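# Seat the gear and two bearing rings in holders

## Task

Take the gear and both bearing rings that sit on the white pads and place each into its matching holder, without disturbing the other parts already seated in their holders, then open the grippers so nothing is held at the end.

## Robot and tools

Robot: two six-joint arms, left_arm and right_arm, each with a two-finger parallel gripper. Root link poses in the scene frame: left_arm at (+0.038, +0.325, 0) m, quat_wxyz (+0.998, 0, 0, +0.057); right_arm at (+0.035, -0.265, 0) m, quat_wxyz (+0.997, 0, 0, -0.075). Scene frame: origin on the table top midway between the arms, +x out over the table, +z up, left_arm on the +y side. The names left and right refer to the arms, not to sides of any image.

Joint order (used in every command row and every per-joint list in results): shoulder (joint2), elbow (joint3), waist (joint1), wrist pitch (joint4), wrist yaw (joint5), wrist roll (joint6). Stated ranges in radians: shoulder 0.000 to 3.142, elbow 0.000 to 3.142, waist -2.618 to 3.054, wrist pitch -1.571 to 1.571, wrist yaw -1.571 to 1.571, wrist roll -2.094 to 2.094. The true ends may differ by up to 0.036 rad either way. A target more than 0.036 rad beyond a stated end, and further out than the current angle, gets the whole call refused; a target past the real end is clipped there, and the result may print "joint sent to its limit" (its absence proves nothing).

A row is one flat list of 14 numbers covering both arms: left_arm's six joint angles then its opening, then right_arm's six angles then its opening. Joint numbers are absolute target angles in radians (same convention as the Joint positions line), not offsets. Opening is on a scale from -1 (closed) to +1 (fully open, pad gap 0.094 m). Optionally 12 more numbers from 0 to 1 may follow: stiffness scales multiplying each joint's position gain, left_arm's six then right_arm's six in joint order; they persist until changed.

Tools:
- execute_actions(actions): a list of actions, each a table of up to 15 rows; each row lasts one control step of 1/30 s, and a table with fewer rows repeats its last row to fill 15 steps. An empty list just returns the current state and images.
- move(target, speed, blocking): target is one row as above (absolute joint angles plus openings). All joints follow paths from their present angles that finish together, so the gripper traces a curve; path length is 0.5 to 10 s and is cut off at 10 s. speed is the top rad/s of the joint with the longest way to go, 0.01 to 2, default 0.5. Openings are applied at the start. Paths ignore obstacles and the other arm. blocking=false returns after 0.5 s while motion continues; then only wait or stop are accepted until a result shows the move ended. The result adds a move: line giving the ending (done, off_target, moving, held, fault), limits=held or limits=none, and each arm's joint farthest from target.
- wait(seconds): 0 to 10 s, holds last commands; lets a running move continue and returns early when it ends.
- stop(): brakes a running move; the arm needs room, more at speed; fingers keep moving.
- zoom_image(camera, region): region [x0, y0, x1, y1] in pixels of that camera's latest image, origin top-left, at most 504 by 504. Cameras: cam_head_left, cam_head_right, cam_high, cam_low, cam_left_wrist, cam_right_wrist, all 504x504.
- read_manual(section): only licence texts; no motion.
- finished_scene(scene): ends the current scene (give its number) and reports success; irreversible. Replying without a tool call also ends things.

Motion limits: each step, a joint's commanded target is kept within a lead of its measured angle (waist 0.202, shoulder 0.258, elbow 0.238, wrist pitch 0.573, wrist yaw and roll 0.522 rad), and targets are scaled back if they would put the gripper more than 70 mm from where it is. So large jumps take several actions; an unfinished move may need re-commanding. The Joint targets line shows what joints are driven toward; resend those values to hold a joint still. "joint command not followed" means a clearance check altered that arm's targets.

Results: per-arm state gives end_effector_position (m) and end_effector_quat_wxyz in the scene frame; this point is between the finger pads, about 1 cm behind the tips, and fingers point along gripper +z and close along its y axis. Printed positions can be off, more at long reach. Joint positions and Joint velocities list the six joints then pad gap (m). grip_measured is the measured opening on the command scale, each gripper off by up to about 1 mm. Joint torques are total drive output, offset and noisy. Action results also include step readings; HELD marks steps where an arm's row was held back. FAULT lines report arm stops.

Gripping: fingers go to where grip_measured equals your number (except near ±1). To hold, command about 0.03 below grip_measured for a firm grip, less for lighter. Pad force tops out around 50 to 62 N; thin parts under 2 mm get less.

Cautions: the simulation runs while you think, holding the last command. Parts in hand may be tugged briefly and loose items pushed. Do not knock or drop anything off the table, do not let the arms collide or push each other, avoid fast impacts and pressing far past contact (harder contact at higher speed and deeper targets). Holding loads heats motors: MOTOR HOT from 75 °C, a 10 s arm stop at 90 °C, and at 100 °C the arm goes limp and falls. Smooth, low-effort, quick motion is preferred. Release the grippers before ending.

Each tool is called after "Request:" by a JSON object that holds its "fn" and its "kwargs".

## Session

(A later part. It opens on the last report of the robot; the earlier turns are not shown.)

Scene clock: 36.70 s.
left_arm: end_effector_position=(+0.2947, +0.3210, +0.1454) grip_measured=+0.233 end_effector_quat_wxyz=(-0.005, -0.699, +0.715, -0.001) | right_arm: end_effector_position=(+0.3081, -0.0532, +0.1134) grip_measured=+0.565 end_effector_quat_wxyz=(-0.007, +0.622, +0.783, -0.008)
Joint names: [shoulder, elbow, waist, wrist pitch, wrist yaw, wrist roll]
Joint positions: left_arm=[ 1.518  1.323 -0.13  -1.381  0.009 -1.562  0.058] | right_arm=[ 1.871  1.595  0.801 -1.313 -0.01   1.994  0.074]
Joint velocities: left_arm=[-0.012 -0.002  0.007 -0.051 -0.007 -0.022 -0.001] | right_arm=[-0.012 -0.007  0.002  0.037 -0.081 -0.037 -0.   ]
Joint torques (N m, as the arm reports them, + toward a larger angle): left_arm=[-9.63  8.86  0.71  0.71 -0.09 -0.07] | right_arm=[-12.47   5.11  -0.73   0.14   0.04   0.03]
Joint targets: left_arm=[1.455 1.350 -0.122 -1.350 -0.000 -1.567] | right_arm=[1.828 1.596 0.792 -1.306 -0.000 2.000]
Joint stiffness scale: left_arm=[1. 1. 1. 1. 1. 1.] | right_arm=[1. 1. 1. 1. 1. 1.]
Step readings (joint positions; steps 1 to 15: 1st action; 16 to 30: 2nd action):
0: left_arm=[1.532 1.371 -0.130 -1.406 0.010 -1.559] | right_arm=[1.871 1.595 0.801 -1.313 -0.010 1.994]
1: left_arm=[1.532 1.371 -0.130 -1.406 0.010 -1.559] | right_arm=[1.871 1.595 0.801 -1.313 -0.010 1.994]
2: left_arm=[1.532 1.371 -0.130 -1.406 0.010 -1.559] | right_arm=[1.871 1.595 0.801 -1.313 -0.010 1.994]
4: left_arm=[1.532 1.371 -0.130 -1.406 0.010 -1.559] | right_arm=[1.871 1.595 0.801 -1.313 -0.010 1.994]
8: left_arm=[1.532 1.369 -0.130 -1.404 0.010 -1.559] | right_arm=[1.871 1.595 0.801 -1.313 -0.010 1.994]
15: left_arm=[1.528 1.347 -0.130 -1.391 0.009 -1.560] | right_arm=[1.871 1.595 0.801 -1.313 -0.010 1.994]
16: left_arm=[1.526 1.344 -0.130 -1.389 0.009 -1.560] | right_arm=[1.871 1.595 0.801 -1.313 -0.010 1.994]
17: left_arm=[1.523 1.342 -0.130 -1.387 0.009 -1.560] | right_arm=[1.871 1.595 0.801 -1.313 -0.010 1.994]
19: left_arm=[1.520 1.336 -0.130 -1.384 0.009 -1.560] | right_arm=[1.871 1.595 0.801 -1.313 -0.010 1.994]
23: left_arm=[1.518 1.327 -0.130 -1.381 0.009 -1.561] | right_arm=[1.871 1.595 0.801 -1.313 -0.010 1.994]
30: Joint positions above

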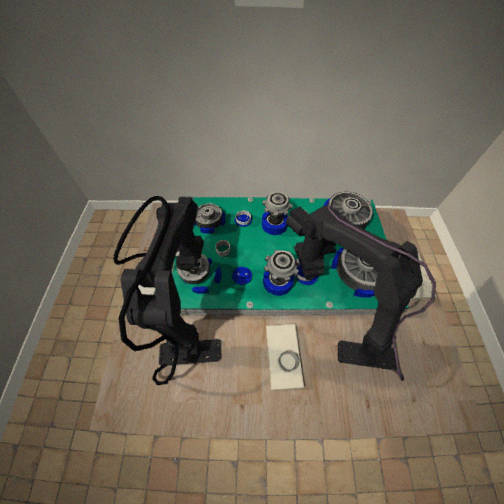

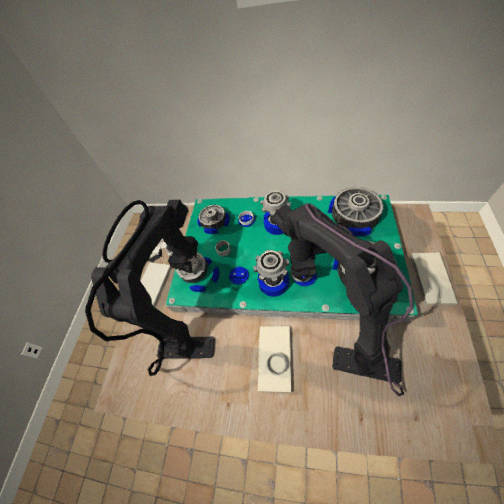

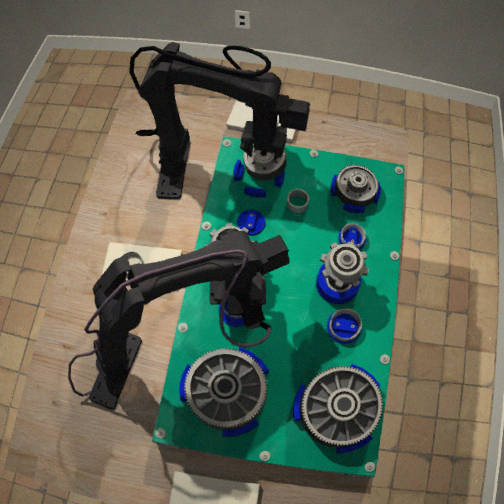

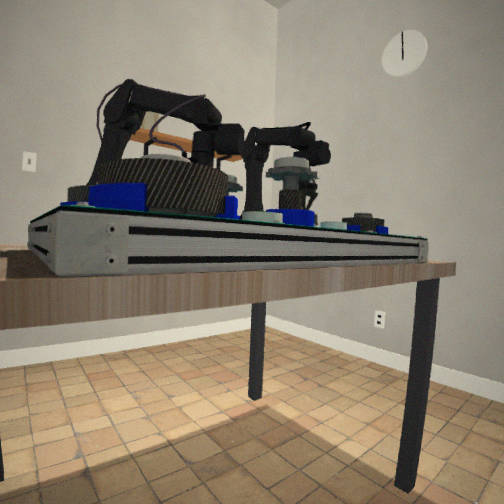

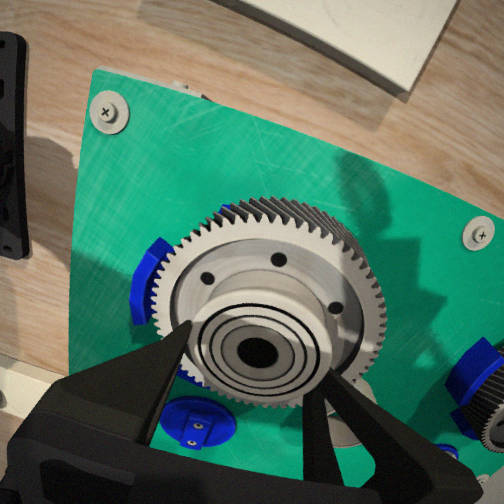

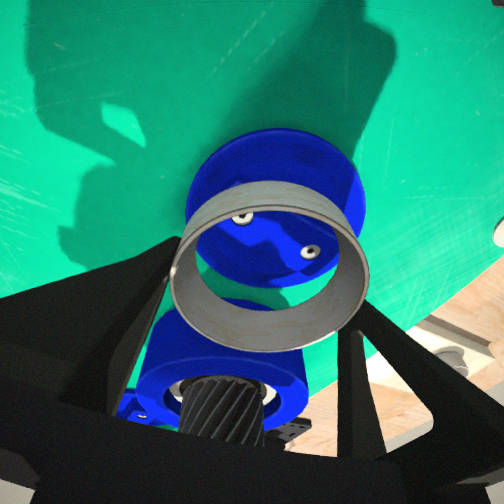

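Request:
{"fn": "execute_actions", "kwargs": {"actions": [[[1.46,1.347,-0.122,-1.35,0,-1.567,0.12,1.828,1.596,0.792,-1.306,0,2.0,0.5],[1.465,1.344,-0.122,-1.35,0,-1.567,0.12,1.828,1.596,0.792,-1.306,0,2.0,0.5],[1.47,1.341,-0.122,-1.35,0,-1.567,0.12,1.828,1.596,0.792,-1.306,0,2.0,0.5],[1.47,1.338,-0.122,-1.35,0,-1.567,0.12,1.828,1.596,0.792,-1.306,0,2.0,0.5],[1.47,1.335,-0.122,-1.35,0,-1.567,0.12,1.828,1.596,0.792,-1.306,0,2.0,0.5]]]}}

Request:
{"fn": "zoom_image", "kwargs": {"camera": "cam_left_wrist", "region": [130,160,390,440]}}

Request:
{"fn": "zoom_image", "kwargs": {"camera": "cam_high", "region": [220,125,305,205]}}

Scene clock: 39.00 s.
left_arm: end_effector_position=(+0.2921, +0.3208, +0.1425) grip_measured=+0.233 end_effector_quat_wxyz=(-0.009, -0.699, +0.715, +0.002) | right_arm: end_effector_position=(+0.3081, -0.0532, +0.1134) grip_measured=+0.565 end_effector_quat_wxyz=(-0.007, +0.622, +0.783, -0.008)
Joint names: [shoulder, elbow, waist, wrist pitch, wrist yaw, wrist roll]
Joint positions: left_arm=[ 1.518  1.312 -0.13  -1.38   0.01  -1.565  0.058] | right_arm=[ 1.871  1.595  0.801 -1.313 -0.01   1.994  0.074]
Joint velocities: left_arm=[-0.012 -0.012 -0.017  0.022 -0.037 -0.051  0.   ] | right_arm=[ 0.007 -0.012  0.002  0.066 -0.051  0.022 -0.001]
Joint torques (N m, as the arm reports them, + toward a larger angle): left_arm=[-8.55  8.53  0.67  0.69 -0.11 -0.05] | right_arm=[-12.46   5.15  -0.76   0.15   0.06   0.05]
Joint targets: left_arm=[1.470 1.335 -0.122 -1.350 0.000 -1.567] | right_arm=[1.828 1.596 0.792 -1.306 -0.000 2.000]
Joint stiffness scale: left_arm=[1. 1. 1. 1. 1. 1.] | right_arm=[1. 1. 1. 1. 1. 1.]
Step readings (joint positions):
0: left_arm=[1.518 1.323 -0.130 -1.381 0.009 -1.562] | right_arm=[1.871 1.595 0.801 -1.313 -0.010 1.994]
1: left_arm=[1.518 1.323 -0.130 -1.381 0.009 -1.562] | right_arm=[1.871 1.595 0.801 -1.313 -0.010 1.994]
2: left_arm=[1.518 1.323 -0.130 -1.381 0.009 -1.562] | right_arm=[1.871 1.595 0.801 -1.313 -0.010 1.994]
4: left_arm=[1.518 1.323 -0.130 -1.381 0.009 -1.562] | right_arm=[1.871 1.595 0.801 -1.313 -0.010 1.994]
8: left_arm=[1.518 1.317 -0.130 -1.380 0.010 -1.563] | right_arm=[1.871 1.595 0.801 -1.313 -0.010 1.994]
15: Joint positions above

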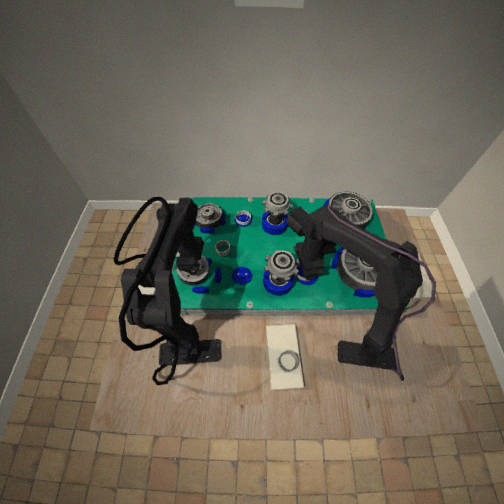

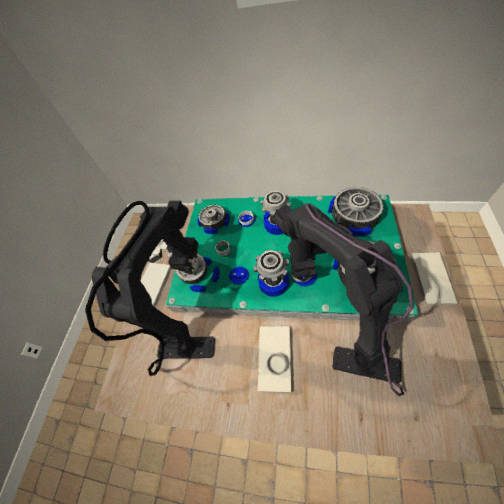

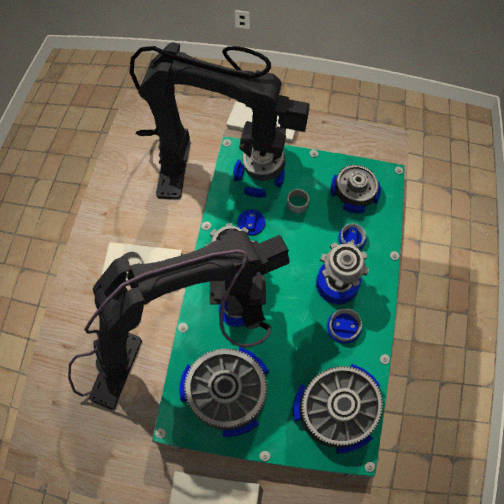

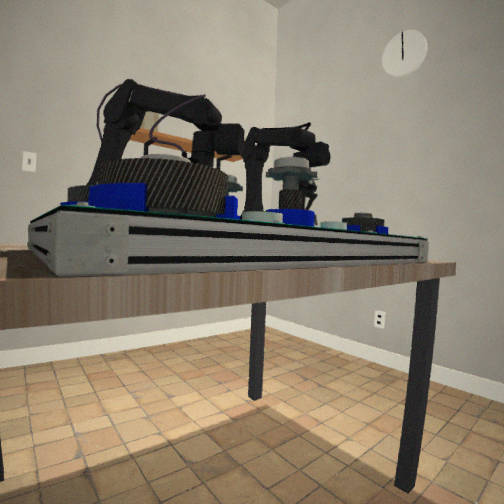

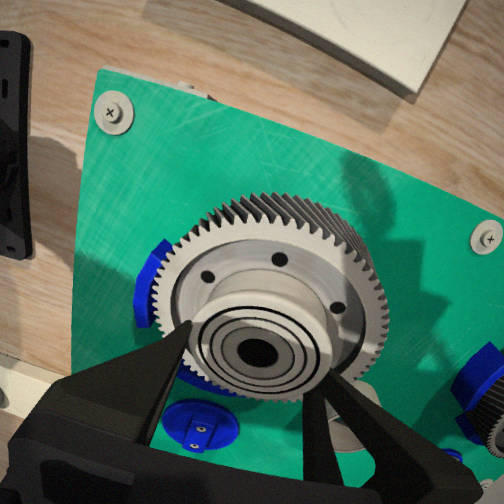

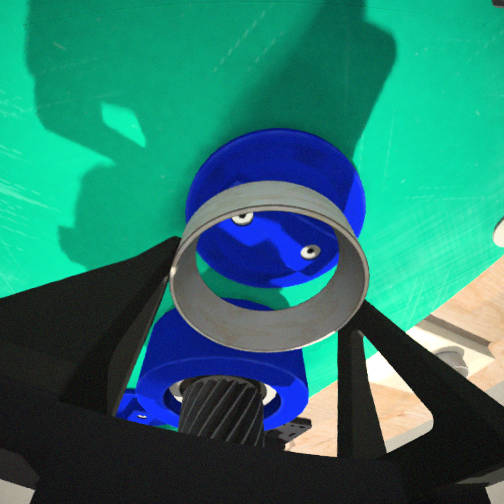

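Region (130, 160, 390, 440) of cam_left_wrist's 504x504 image, scaled by 1.800, with more detail than that image has; it fills the left 468 columns of this view, and the rest is white.

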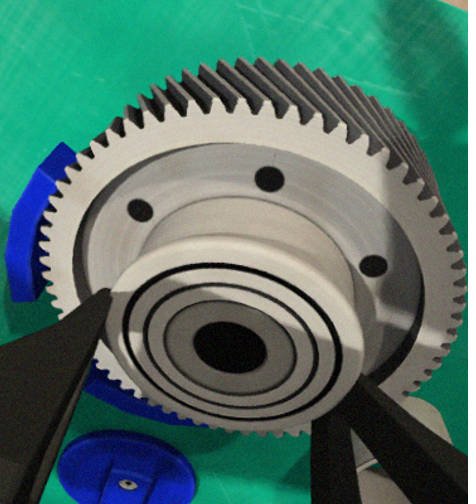

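Region (220, 125, 305, 205) of cam_high's 504x504 image, scaled by 5.929, with more detail than that image has; it fills the top 474 rows of this view, and the rest is white.

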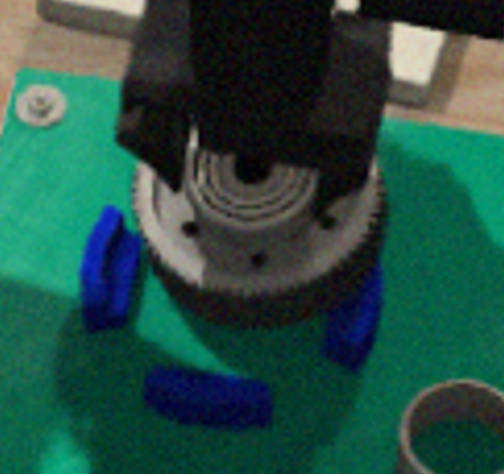

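Request:
{"fn": "execute_actions", "kwargs": {"actions": [[[1.47,1.345,-0.13,-1.36,0,-1.567,0.12,1.826,1.596,0.792,-1.315,0,2.0,0.5],[1.47,1.355,-0.13,-1.37,0,-1.567,0.12,1.824,1.596,0.791,-1.322,0,2.0,0.5],[1.47,1.365,-0.13,-1.38,0,-1.567,0.12,1.822,1.596,0.79,-1.328,0,2.0,0.5],[1.47,1.375,-0.13,-1.385,0,-1.567,0.12,1.82,1.596,0.789,-1.331,0,2.0,0.5],[1.47,1.385,-0.13,-1.39,0,-1.567,0.12,1.818,1.596,0.788,-1.333,0,2.0,0.5],[1.47,1.393,-0.13,-1.392,0,-1.567,0.12,1.816,1.596,0.788,-1.335,0,2.0,0.5],[1.47,1.401,-0.13,-1.394,0,-1.567,0.12,1.814,1.596,0.788,-1.337,0,2.0,0.5],[1.47,1.407,-0.13,-1.396,0,-1.567,0.12,1.812,1.596,0.788,-1.339,0,2.0,0.5],[1.47,1.413,-0.13,-1.398,0,-1.567,0.12,1.81,1.596,0.788,-1.341,0,2.0,0.5],[1.472,1.419,-0.13,-1.40,0,-1.567,0.12,1.808,1.596,0.788,-1.341,0,2.0,0.5],[1.474,1.424,-0.13,-1.40,0,-1.567,0.12,1.808,1.596,0.788,-1.341,0,2.0,0.5],[1.476,1.429,-0.13,-1.40,0,-1.567,0.12,1.808,1.596,0.788,-1.341,0,2.0,0.5],[1.478,1.433,-0.13,-1.40,0,-1.567,0.12,1.808,1.596,0.788,-1.341,0,2.0,0.5],[1.48,1.436,-0.13,-1.40,0,-1.567,0.12,1.808,1.596,0.788,-1.341,0,2.0,0.5],[1.482,1.438,-0.13,-1.40,0,-1.567,0.12,1.808,1.596,0.788,-1.341,0,2.0,0.5]],[[1.484,1.438,-0.134,-1.40,0,-1.567,0.12,1.808,1.596,0.788,-1.341,0,2.0,0.5],[1.486,1.438,-0.138,-1.40,0,-1.567,0.12,1.808,1.596,0.788,-1.341,0,2.0,0.5],[1.487,1.438,-0.142,-1.40,0,-1.567,0.12,1.808,1.596,0.788,-1.341,0,2.0,0.5],[1.487,1.438,-0.146,-1.40,0,-1.567,0.12,1.808,1.596,0.788,-1.341,0,2.0,0.5],[1.487,1.438,-0.15,-1.40,0,-1.567,0.12,1.808,1.596,0.788,-1.341,0,2.0,0.5],[1.487,1.438,-0.154,-1.40,0,-1.567,0.12,1.808,1.596,0.788,-1.341,0,2.0,0.5],[1.487,1.438,-0.158,-1.40,0,-1.567,0.12,1.808,1.596,0.788,-1.341,0,2.0,0.5],[1.487,1.438,-0.162,-1.40,0,-1.567,0.12,1.808,1.596,0.788,-1.341,0,2.0,0.5],[1.487,1.438,-0.166,-1.40,0,-1.567,0.12,1.808,1.596,0.788,-1.341,0,2.0,0.5],[1.487,1.438,-0.17,-1.40,0,-1.567,0.12,1.808,1.596,0.788,-1.341,0,2.0,0.5],[1.487,1.438,-0.174,-1.40,0,-1.567,0.12,1.808,1.596,0.788,-1.341,0,2.0,0.5],[1.487,1.438,-0.178,-1.40,0,-1.567,0.12,1.808,1.596,0.788,-1.341,0,2.0,0.5],[1.487,1.438,-0.182,-1.40,0,-1.567,0.12,1.808,1.596,0.788,-1.341,0,2.0,0.5],[1.487,1.438,-0.186,-1.40,0,-1.567,0.12,1.808,1.596,0.788,-1.341,0,2.0,0.5],[1.487,1.438,-0.19,-1.40,0,-1.567,0.12,1.808,1.596,0.788,-1.341,0,2.0,0.5]],[[1.487,1.438,-0.194,-1.40,0,-1.567,0.12,1.808,1.596,0.788,-1.341,0,2.0,0.5],[1.487,1.438,-0.198,-1.40,0,-1.567,0.12,1.808,1.596,0.788,-1.341,0,2.0,0.5],[1.487,1.438,-0.202,-1.40,0,-1.567,0.12,1.808,1.596,0.788,-1.341,0,2.0,0.5],[1.487,1.438,-0.206,-1.40,0,-1.567,0.12,1.808,1.596,0.788,-1.341,0,2.0,0.5],[1.487,1.438,-0.21,-1.40,0,-1.567,0.12,1.808,1.596,0.788,-1.341,0,2.0,0.5],[1.487,1.438,-0.214,-1.40,0,-1.567,0.12,1.808,1.596,0.788,-1.341,0,2.0,0.5],[1.487,1.438,-0.218,-1.40,0,-1.567,0.12,1.808,1.596,0.788,-1.341,0,2.0,0.5],[1.487,1.438,-0.221,-1.40,0,-1.567,0.12,1.808,1.596,0.788,-1.341,0,2.0,0.5],[1.487,1.438,-0.224,-1.40,0,-1.567,0.12,1.808,1.596,0.788,-1.341,0,2.0,0.5]]]}}

Request:
{"fn": "zoom_image", "kwargs": {"camera": "cam_left_wrist", "region": [110,130,410,430]}}

Request:
{"fn": "zoom_image", "kwargs": {"camera": "cam_high", "region": [220,130,305,205]}}

Request:
{"fn": "zoom_image", "kwargs": {"camera": "cam_right_wrist", "region": [150,110,390,370]}}

Scene clock: 44.90 s.
left_arm: end_effector_position=(+0.2979, +0.2975, +0.1493) grip_measured=+0.233 end_effector_quat_wxyz=(-0.005, -0.668, +0.744, -0.004) | right_arm: end_effector_position=(+0.3064, -0.0544, +0.1224) grip_measured=+0.565 end_effector_quat_wxyz=(-0.005, +0.622, +0.783, +0.002)
Joint names: [shoulder, elbow, waist, wrist pitch, wrist yaw, wrist roll]
Joint positions: left_arm=[ 1.532  1.353 -0.217 -1.392  0.013 -1.565  0.058] | right_arm=[ 1.843  1.595  0.801 -1.321 -0.01   1.994  0.074]
Joint velocities: left_arm=[-0.002 -0.017 -0.002  0.051  0.007  0.007 -0.001] | right_arm=[-0.002 -0.007 -0.012 -0.037 -0.022 -0.037 -0.   ]
Joint torques (N m, as the arm reports them, + toward a larger angle): left_arm=[-8.53 14.17 -0.47  0.26 -0.14 -0.06] | right_arm=[-11.43   5.16  -1.13  -0.09   0.04   0.05]
Joint targets: left_arm=[1.487 1.438 -0.224 -1.400 0.000 -1.567] | right_arm=[1.808 1.596 0.788 -1.341 0.000 2.000]
Joint stiffness scale: left_arm=[1. 1. 1. 1. 1. 1.] | right_arm=[1. 1. 1. 1. 1. 1.]
Step readings (joint positions; steps 1 to 15: 1st action; 16 to 30: 2nd action; 31 to 45: 3rd action):
0: left_arm=[1.518 1.312 -0.130 -1.380 0.010 -1.565] | right_arm=[1.871 1.595 0.801 -1.313 -0.010 1.994]
1: left_arm=[1.518 1.312 -0.130 -1.380 0.010 -1.565] | right_arm=[1.871 1.595 0.801 -1.313 -0.010 1.994]
2: left_arm=[1.518 1.312 -0.130 -1.380 0.010 -1.565] | right_arm=[1.870 1.595 0.801 -1.313 -0.010 1.994]
4: left_arm=[1.518 1.312 -0.130 -1.382 0.010 -1.565] | right_arm=[1.867 1.595 0.801 -1.313 -0.010 1.994]
8: left_arm=[1.518 1.315 -0.130 -1.388 0.009 -1.565] | right_arm=[1.853 1.595 0.801 -1.315 -0.010 1.994]
15: left_arm=[1.518 1.345 -0.130 -1.392 0.012 -1.565] | right_arm=[1.843 1.595 0.801 -1.321 -0.010 1.994]
16: left_arm=[1.518 1.348 -0.130 -1.392 0.012 -1.565] | right_arm=[1.843 1.595 0.801 -1.321 -0.010 1.994]
17: left_arm=[1.518 1.351 -0.130 -1.392 0.012 -1.565] | right_arm=[1.843 1.595 0.801 -1.321 -0.010 1.994]
19: left_arm=[1.518 1.353 -0.131 -1.392 0.012 -1.565] | right_arm=[1.843 1.595 0.801 -1.321 -0.010 1.994]
23: left_arm=[1.527 1.353 -0.143 -1.392 0.010 -1.565] | right_arm=[1.843 1.595 0.801 -1.321 -0.010 1.994]
30: left_arm=[1.532 1.353 -0.174 -1.392 0.010 -1.565] | right_arm=[1.843 1.595 0.801 -1.321 -0.010 1.994]
31: left_arm=[1.532 1.353 -0.178 -1.392 0.010 -1.565] | right_arm=[1.843 1.595 0.801 -1.321 -0.010 1.994]
32: left_arm=[1.532 1.353 -0.182 -1.392 0.010 -1.565] | right_arm=[1.843 1.595 0.801 -1.321 -0.010 1.994]
34: left_arm=[1.532 1.353 -0.190 -1.392 0.010 -1.565] | right_arm=[1.843 1.595 0.801 -1.321 -0.010 1.994]
38: left_arm=[1.532 1.353 -0.206 -1.392 0.010 -1.565] | right_arm=[1.843 1.595 0.801 -1.321 -0.010 1.994]
45: Joint positions above

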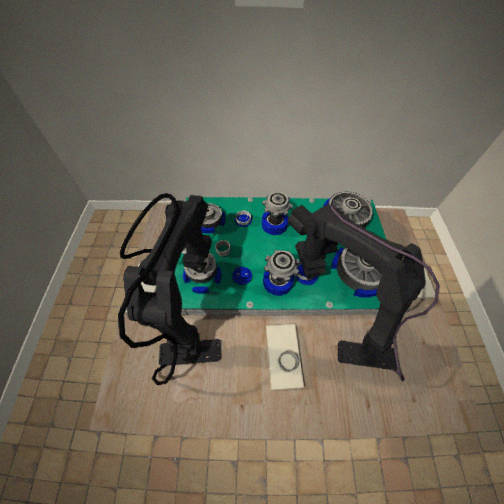

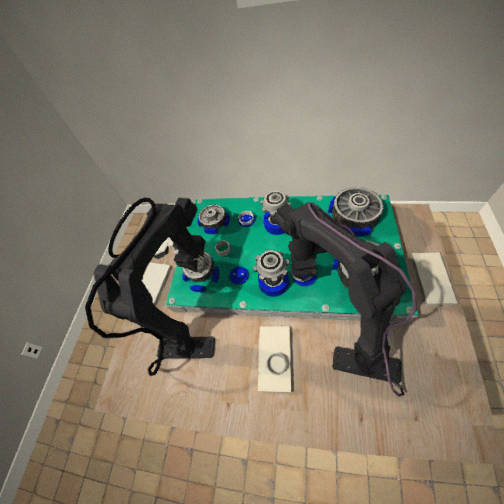

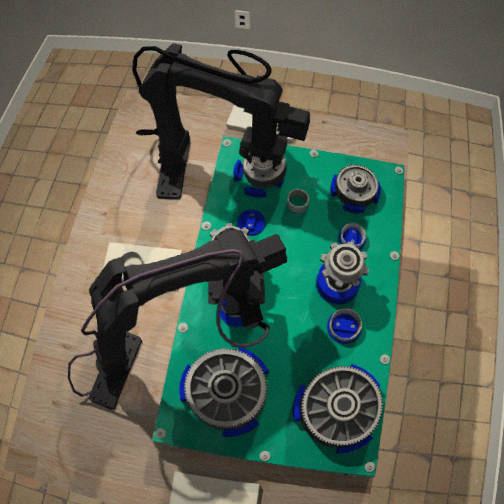

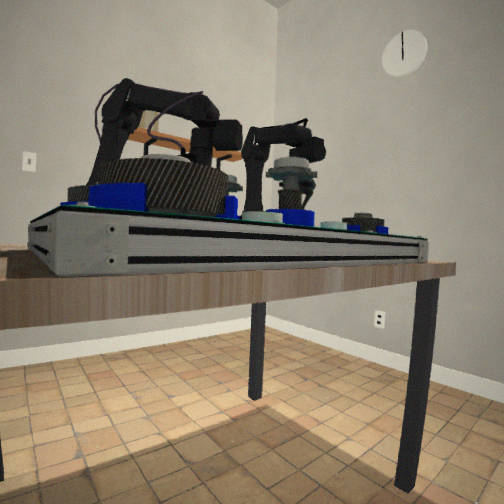

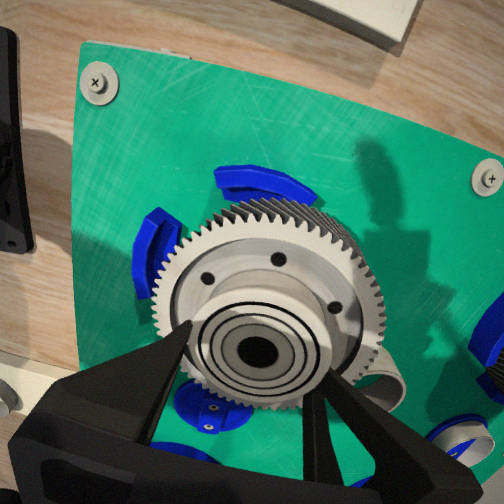

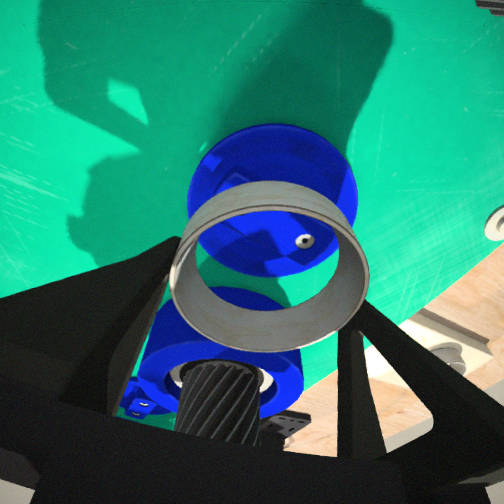

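Region (110, 130, 410, 430) of cam_left_wrist's 504x504 image, scaled by 1.680, with more detail than that image has.

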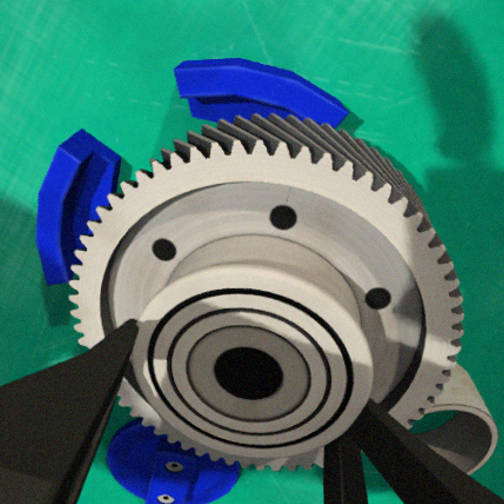

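Region (220, 130, 305, 205) of cam_high's 504x504 image, scaled by 5.929, with more detail than that image has; it fills the top 445 rows of this view, and the rest is white.

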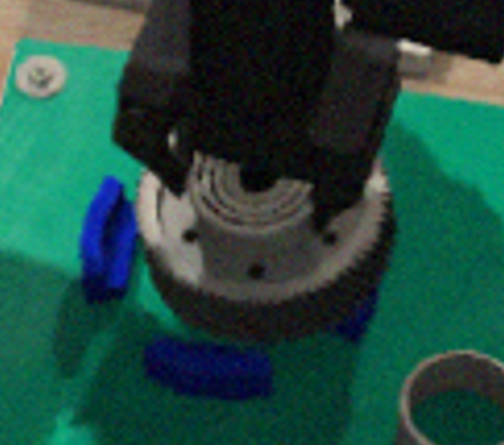

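Region (150, 110, 390, 370) of cam_right_wrist's 504x504 image, scaled by 1.938, with more detail than that image has; it fills the left 465 columns of this view, and the rest is white.

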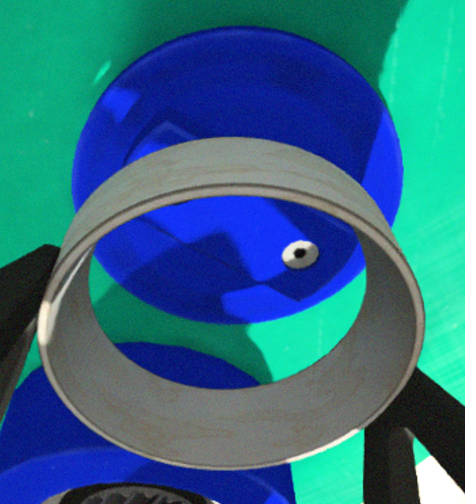

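Request:
{"fn": "execute_actions", "kwargs": {"actions": [[[1.475,1.438,-0.224,-1.404,0,-1.567,0.12,1.806,1.596,0.786,-1.335,0,2.0,0.5],[1.463,1.438,-0.224,-1.408,0,-1.567,0.12,1.804,1.596,0.784,-1.33,0,2.0,0.5],[1.455,1.438,-0.224,-1.412,0,-1.567,0.12,1.802,1.593,0.782,-1.325,0,2.0,0.5],[1.45,1.435,-0.224,-1.416,0,-1.567,0.12,1.80,1.59,0.78,-1.32,0,2.0,0.5],[1.446,1.43,-0.224,-1.42,0,-1.567,0.12,1.798,1.587,0.779,-1.315,0,2.0,0.5],[1.442,1.425,-0.224,-1.42,0,-1.567,0.12,1.797,1.584,0.779,-1.311,0,2.0,0.5],[1.438,1.42,-0.224,-1.42,0,-1.567,0.12,1.797,1.581,0.779,-1.308,0,2.0,0.5],[1.434,1.415,-0.224,-1.42,0,-1.567,0.12,1.797,1.578,0.779,-1.305,0,2.0,0.5],[1.43,1.41,-0.224,-1.42,0,-1.567,0.12,1.797,1.575,0.779,-1.302,0,2.0,0.5],[1.426,1.405,-0.224,-1.42,0,-1.567,0.12,1.797,1.572,0.779,-1.299,0,2.0,0.5],[1.422,1.40,-0.224,-1.42,0,-1.567,0.12,1.797,1.569,0.779,-1.296,0,2.0,0.5],[1.418,1.396,-0.224,-1.42,0,-1.567,0.12,1.797,1.566,0.779,-1.293,0,2.0,0.5],[1.415,1.392,-0.224,-1.42,0,-1.567,0.12,1.797,1.563,0.779,-1.29,0,2.0,0.5],[1.412,1.388,-0.224,-1.42,0,-1.567,0.12,1.797,1.56,0.779,-1.287,0,2.0,0.5],[1.412,1.385,-0.224,-1.42,0,-1.567,0.12,1.797,1.557,0.779,-1.284,0,2.0,0.5]],[[1.412,1.382,-0.224,-1.42,0,-1.567,0.12,1.797,1.554,0.779,-1.281,0,2.0,0.5],[1.412,1.379,-0.224,-1.42,0,-1.567,0.12,1.797,1.551,0.779,-1.278,0,2.0,0.5],[1.412,1.376,-0.224,-1.42,0,-1.567,0.12,1.797,1.548,0.779,-1.275,0,2.0,0.5],[1.412,1.373,-0.224,-1.42,0,-1.567,0.12,1.797,1.545,0.779,-1.272,0,2.0,0.5],[1.412,1.37,-0.224,-1.42,0,-1.567,0.12,1.797,1.542,0.779,-1.269,0,2.0,0.5],[1.412,1.37,-0.224,-1.42,0,-1.567,0.12,1.797,1.539,0.779,-1.266,0,2.0,0.5],[1.412,1.37,-0.224,-1.42,0,-1.567,0.12,1.797,1.537,0.779,-1.264,0,2.0,0.5]]]}}

Request:
{"fn": "zoom_image", "kwargs": {"camera": "cam_left_wrist", "region": [110,130,410,430]}}

Request:
{"fn": "zoom_image", "kwargs": {"camera": "cam_high", "region": [220,130,305,205]}}

Request:
{"fn": "zoom_image", "kwargs": {"camera": "cam_right_wrist", "region": [150,110,390,370]}}

Scene clock: 49.00 s.
left_arm: end_effector_position=(+0.2848, +0.2988, +0.1541) grip_measured=+0.233 end_effector_quat_wxyz=(-0.005, -0.668, +0.744, -0.005) | right_arm: end_effector_position=(+0.3071, -0.0598, +0.1117) grip_measured=+0.565 end_effector_quat_wxyz=(-0.004, +0.628, +0.778, +0.003)
Joint names: [shoulder, elbow, waist, wrist pitch, wrist yaw, wrist roll]
Joint positions: left_arm=[ 1.483  1.326 -0.217 -1.413  0.013 -1.565  0.058] | right_arm=[ 1.832  1.538  0.787 -1.274 -0.01   1.994  0.074]
Joint velocities: left_arm=[-0.007 -0.017 -0.012 -0.037 -0.007 -0.007 -0.001] | right_arm=[-0.002 -0.007 -0.002  0.022 -0.051  0.081  0.001]
Joint torques (N m, as the arm reports them, + toward a larger angle): left_arm=[-9.91 10.46 -0.54  0.28 -0.14 -0.06] | right_arm=[-11.39   5.03  -0.68   0.2    0.05   0.04]
Joint targets: left_arm=[1.412 1.370 -0.224 -1.420 0.000 -1.567] | right_arm=[1.797 1.537 0.779 -1.264 0.000 2.000]
Joint stiffness scale: left_arm=[1. 1. 1. 1. 1. 1.] | right_arm=[1. 1. 1. 1. 1. 1.]
Step readings (joint positions; steps 1 to 15: 1st action; 16 to 30: 2nd action):
0: left_arm=[1.532 1.353 -0.217 -1.392 0.013 -1.565] | right_arm=[1.843 1.595 0.801 -1.321 -0.010 1.994]
1: left_arm=[1.532 1.353 -0.217 -1.392 0.013 -1.565] | right_arm=[1.843 1.595 0.800 -1.321 -0.010 1.994]
2: left_arm=[1.532 1.353 -0.217 -1.392 0.013 -1.565] | right_arm=[1.843 1.595 0.800 -1.321 -0.010 1.994]
4: left_arm=[1.532 1.353 -0.217 -1.392 0.013 -1.565] | right_arm=[1.843 1.595 0.796 -1.321 -0.010 1.994]
8: left_arm=[1.525 1.353 -0.217 -1.394 0.013 -1.565] | right_arm=[1.837 1.586 0.788 -1.317 -0.010 1.994]
15: left_arm=[1.489 1.353 -0.217 -1.403 0.013 -1.565] | right_arm=[1.832 1.565 0.787 -1.304 -0.010 1.994]
16: left_arm=[1.487 1.353 -0.217 -1.406 0.013 -1.565] | right_arm=[1.832 1.561 0.787 -1.301 -0.010 1.994]
17: left_arm=[1.485 1.353 -0.217 -1.408 0.013 -1.565] | right_arm=[1.832 1.558 0.787 -1.298 -0.010 1.994]
19: left_arm=[1.483 1.346 -0.217 -1.408 0.013 -1.565] | right_arm=[1.832 1.552 0.787 -1.292 -0.010 1.994]
23: left_arm=[1.483 1.329 -0.217 -1.409 0.013 -1.565] | right_arm=[1.832 1.541 0.787 -1.281 -0.010 1.994]
30: Joint positions above

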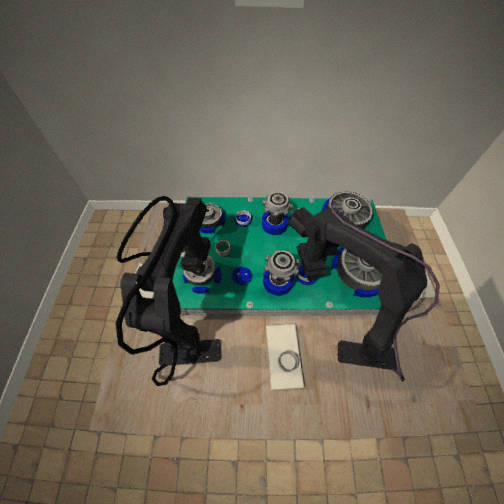

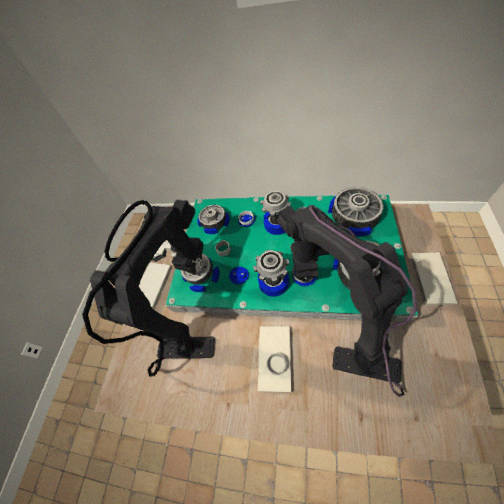

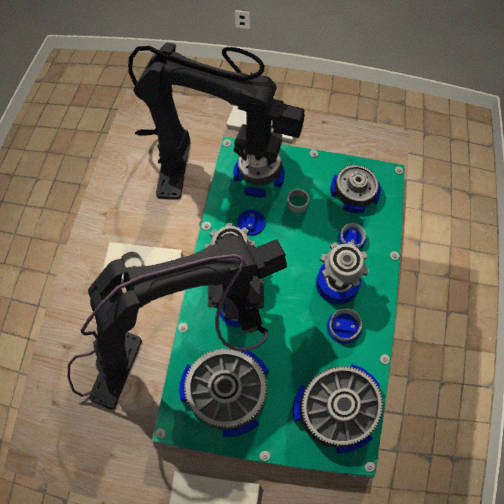

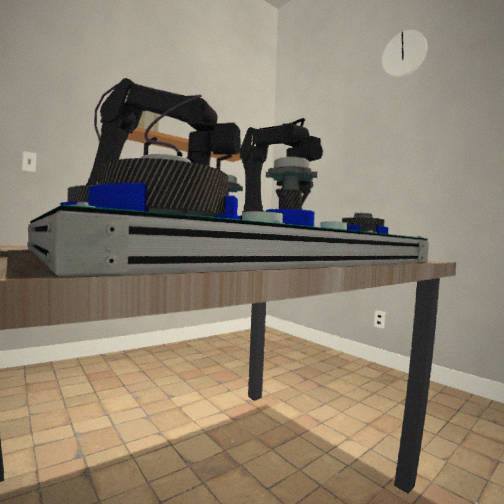

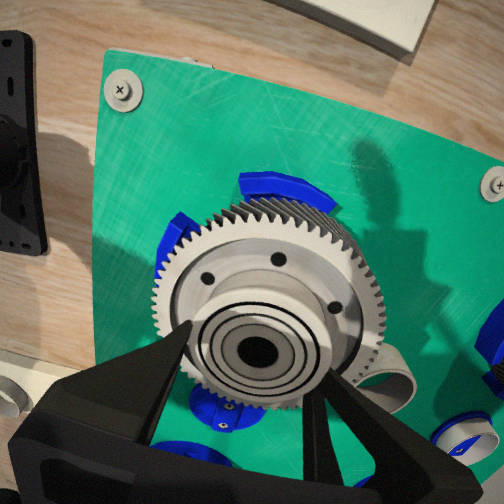

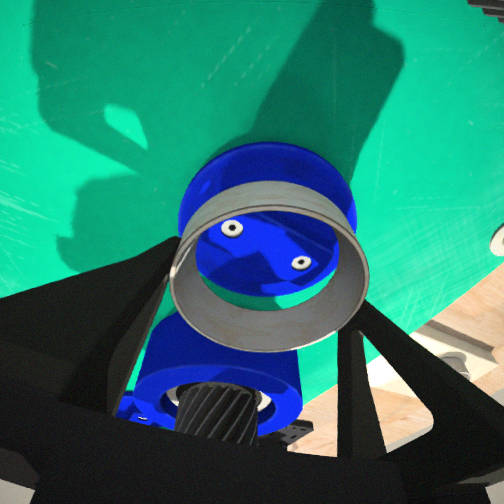

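Region (110, 130, 410, 430) of cam_left_wrist's 504x504 image, scaled by 1.680, with more detail than that image has.

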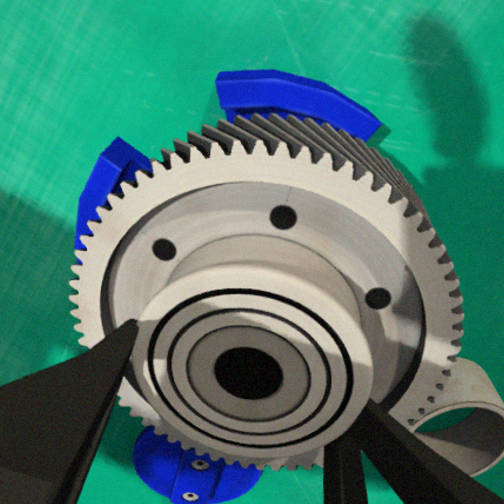

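Region (220, 130, 305, 205) of cam_high's 504x504 image, scaled by 5.929, with more detail than that image has; it fills the top 445 rows of this view, and the rest is white.

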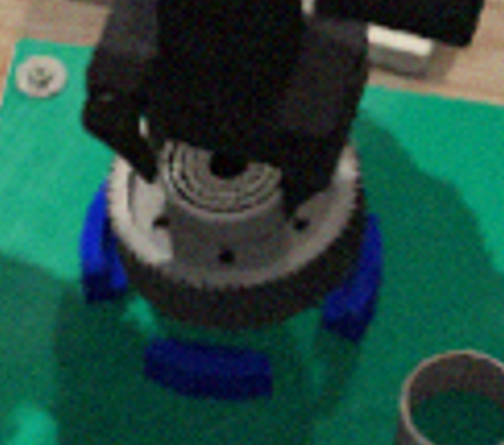

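Region (150, 110, 390, 370) of cam_right_wrist's 504x504 image, scaled by 1.938, with more detail than that image has; it fills the left 465 columns of this view, and the rest is white.

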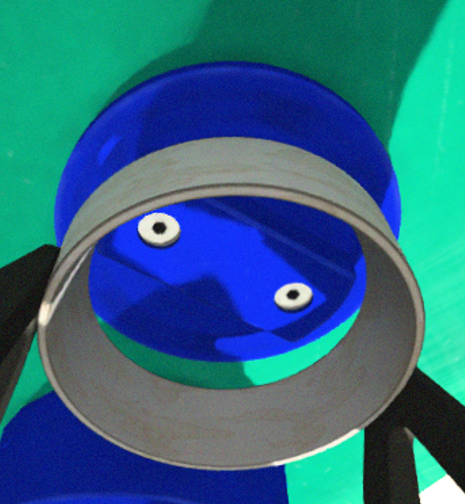

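Request:
{"fn": "execute_actions", "kwargs": {"actions": [[[1.412,1.367,-0.224,-1.412,0,-1.567,0.12,1.797,1.534,0.779,-1.261,0,2.0,0.5],[1.412,1.364,-0.224,-1.406,0,-1.567,0.12,1.797,1.531,0.779,-1.258,0,2.0,0.5],[1.412,1.361,-0.224,-1.402,0,-1.567,0.12,1.797,1.528,0.779,-1.255,0,2.0,0.5],[1.412,1.358,-0.224,-1.398,0,-1.567,0.12,1.797,1.525,0.779,-1.252,0,2.0,0.5],[1.412,1.355,-0.224,-1.394,0,-1.567,0.12,1.797,1.522,0.779,-1.249,0,2.0,0.5],[1.412,1.352,-0.224,-1.39,0,-1.567,0.12,1.797,1.519,0.779,-1.246,0,2.0,0.5],[1.412,1.349,-0.224,-1.387,0,-1.567,0.12,1.797,1.516,0.779,-1.243,0,2.0,0.5],[1.412,1.346,-0.224,-1.384,0,-1.567,0.12,1.797,1.513,0.779,-1.24,0,2.0,0.5],[1.412,1.343,-0.224,-1.381,0,-1.567,0.12,1.797,1.51,0.779,-1.237,0,2.0,0.5],[1.412,1.34,-0.224,-1.378,0,-1.567,0.12,1.797,1.507,0.779,-1.234,0,2.0,0.5],[1.412,1.34,-0.224,-1.378,0,-1.567,0.12,1.797,1.504,0.779,-1.231,0,2.0,0.5],[1.412,1.34,-0.224,-1.378,0,-1.567,0.12,1.797,1.501,0.779,-1.228,0,2.0,0.5],[1.412,1.34,-0.224,-1.378,0,-1.567,0.12,1.797,1.498,0.779,-1.225,0,2.0,0.5],[1.412,1.34,-0.224,-1.378,0,-1.567,0.12,1.797,1.495,0.779,-1.222,0,2.0,0.5],[1.412,1.34,-0.224,-1.378,0,-1.567,0.12,1.797,1.492,0.779,-1.219,0,2.0,0.5]],[[1.412,1.34,-0.224,-1.378,0,-1.567,0.12,1.797,1.489,0.779,-1.216,0,2.0,0.5],[1.412,1.34,-0.224,-1.378,0,-1.567,0.12,1.797,1.486,0.779,-1.213,0,2.0,0.5],[1.412,1.34,-0.224,-1.378,0,-1.567,0.12,1.797,1.483,0.779,-1.21,0,2.0,0.5]]]}}

Request:
{"fn": "zoom_image", "kwargs": {"camera": "cam_left_wrist", "region": [110,130,410,430]}}

Request:
{"fn": "zoom_image", "kwargs": {"camera": "cam_high", "region": [220,130,305,205]}}

Request:
{"fn": "zoom_image", "kwargs": {"camera": "cam_right_wrist", "region": [150,110,390,370]}}

Scene clock: 51.77 s.
left_arm: end_effector_position=(+0.2849, +0.2988, +0.1472) grip_measured=+0.233 end_effector_quat_wxyz=(-0.005, -0.668, +0.744, -0.004) | right_arm: end_effector_position=(+0.3085, -0.0617, +0.1033) grip_measured=+0.565 end_effector_quat_wxyz=(+0.003, +0.629, +0.777, +0.010)
Joint names: [shoulder, elbow, waist, wrist pitch, wrist yaw, wrist roll]
Joint positions: left_arm=[ 1.483  1.298 -0.217 -1.387  0.013 -1.565  0.058] | right_arm=[ 1.817  1.486  0.785 -1.218 -0.     1.995  0.074]
Joint velocities: left_arm=[ 0.012 -0.002 -0.017 -0.007 -0.022  0.022 -0.   ] | right_arm=[ 0.002 -0.032 -0.002  0.095  0.022 -0.066  0.001]
Joint torques (N m, as the arm reports them, + toward a larger angle): left_arm=[-10.02  10.21  -0.51   0.46  -0.15  -0.04] | right_arm=[-10.03   5.01  -0.43   0.18  -0.03   0.04]
Joint targets: left_arm=[1.412 1.340 -0.224 -1.378 -0.000 -1.567] | right_arm=[1.797 1.483 0.779 -1.210 -0.000 2.000]
Joint stiffness scale: left_arm=[1. 1. 1. 1. 1. 1.] | right_arm=[1. 1. 1. 1. 1. 1.]
Step readings (joint positions; steps 1 to 15: 1st action; 16 to 30: 2nd action):
0: left_arm=[1.483 1.326 -0.217 -1.413 0.013 -1.565] | right_arm=[1.832 1.538 0.787 -1.272 -0.010 1.994]
1: left_arm=[1.483 1.326 -0.217 -1.413 0.013 -1.565] | right_arm=[1.832 1.538 0.787 -1.272 -0.010 1.994]
2: left_arm=[1.483 1.326 -0.217 -1.413 0.013 -1.565] | right_arm=[1.832 1.538 0.787 -1.271 -0.010 1.994]
4: left_arm=[1.483 1.326 -0.217 -1.413 0.013 -1.565] | right_arm=[1.832 1.537 0.787 -1.267 -0.010 1.994]
8: left_arm=[1.483 1.318 -0.217 -1.404 0.013 -1.565] | right_arm=[1.832 1.521 0.787 -1.257 -0.010 1.994]
15: left_arm=[1.483 1.298 -0.217 -1.392 0.013 -1.565] | right_arm=[1.824 1.507 0.787 -1.242 -0.009 1.995]
16: left_arm=[1.483 1.298 -0.217 -1.392 0.013 -1.565] | right_arm=[1.822 1.505 0.787 -1.239 -0.009 1.995]
17: left_arm=[1.483 1.298 -0.217 -1.391 0.013 -1.565] | right_arm=[1.821 1.503 0.787 -1.237 -0.009 1.995]
19: left_arm=[1.483 1.298 -0.217 -1.389 0.013 -1.565] | right_arm=[1.818 1.500 0.787 -1.233 -0.009 1.995]
23: left_arm=[1.483 1.298 -0.217 -1.387 0.013 -1.565] | right_arm=[1.817 1.498 0.787 -1.230 -0.008 1.995]
30: Joint positions above

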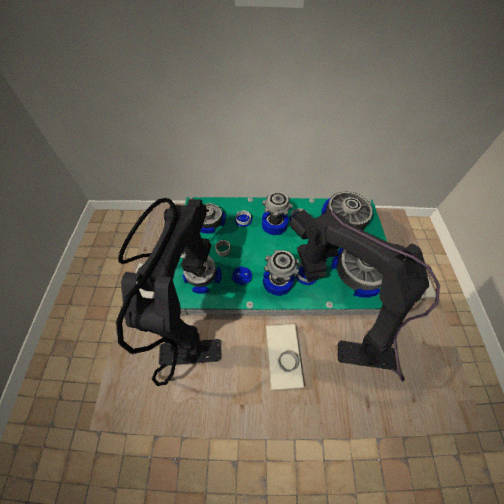

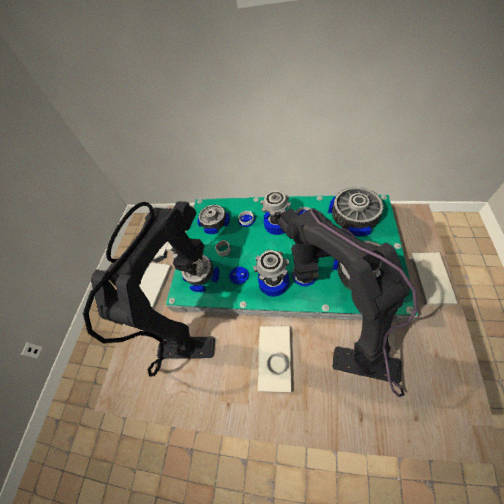

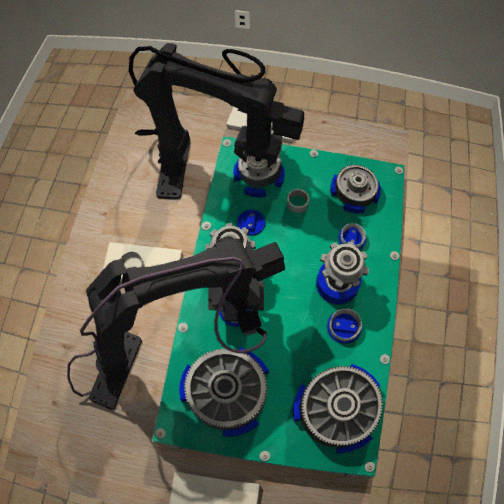

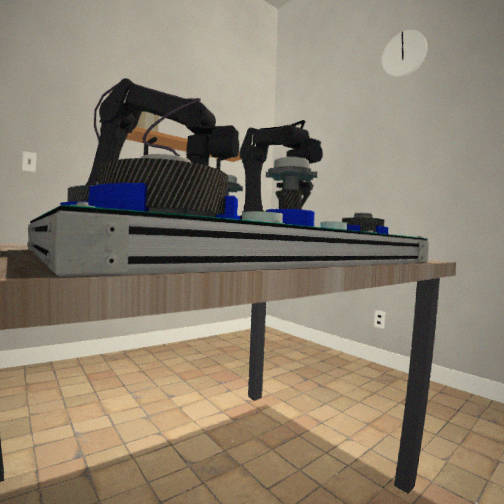

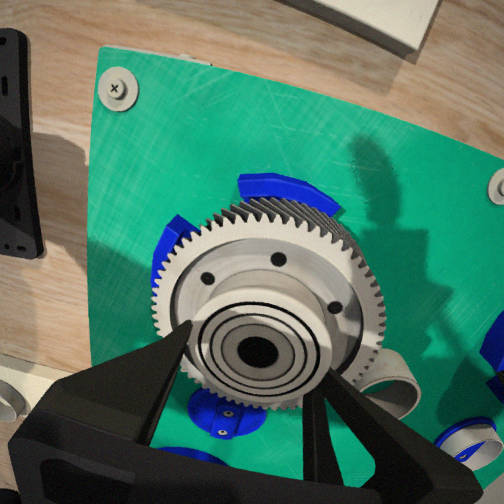

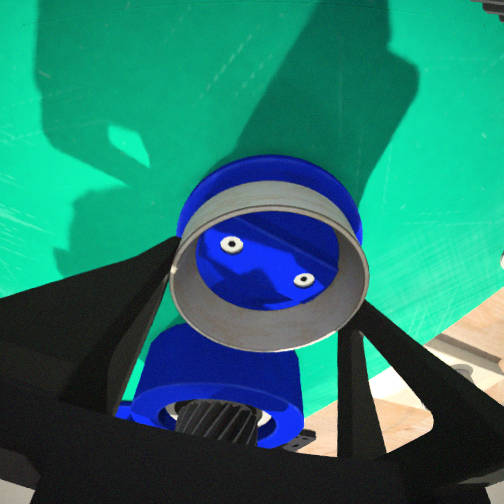

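Region (110, 130, 410, 430) of cam_left_wrist's 504x504 image, scaled by 1.680, with more detail than that image has.

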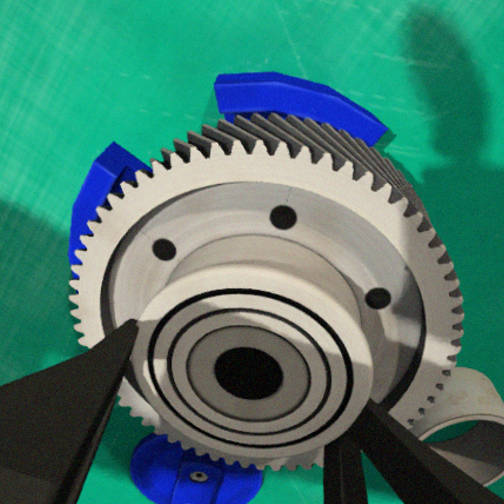

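Region (220, 130, 305, 205) of cam_high's 504x504 image, scaled by 5.929, with more detail than that image has; it fills the top 445 rows of this view, and the rest is white.

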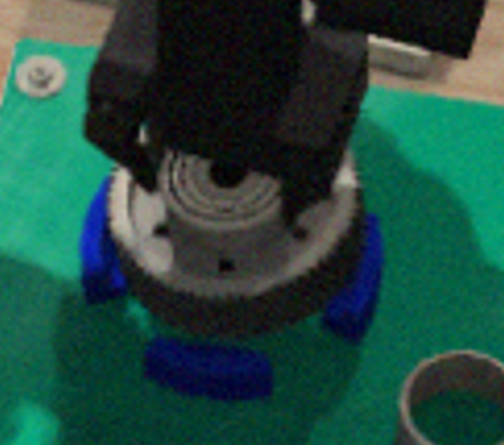

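Region (150, 110, 390, 370) of cam_right_wrist's 504x504 image, scaled by 1.938, with more detail than that image has; it fills the left 465 columns of this view, and the rest is white.

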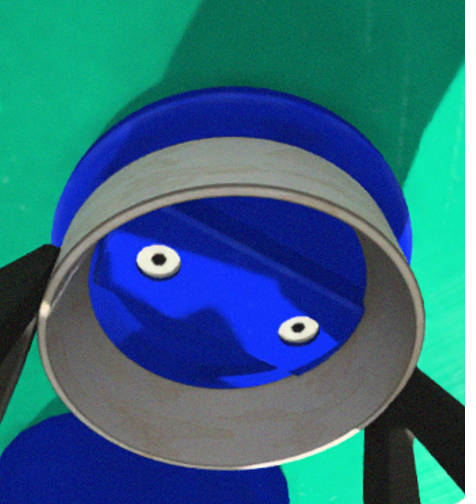

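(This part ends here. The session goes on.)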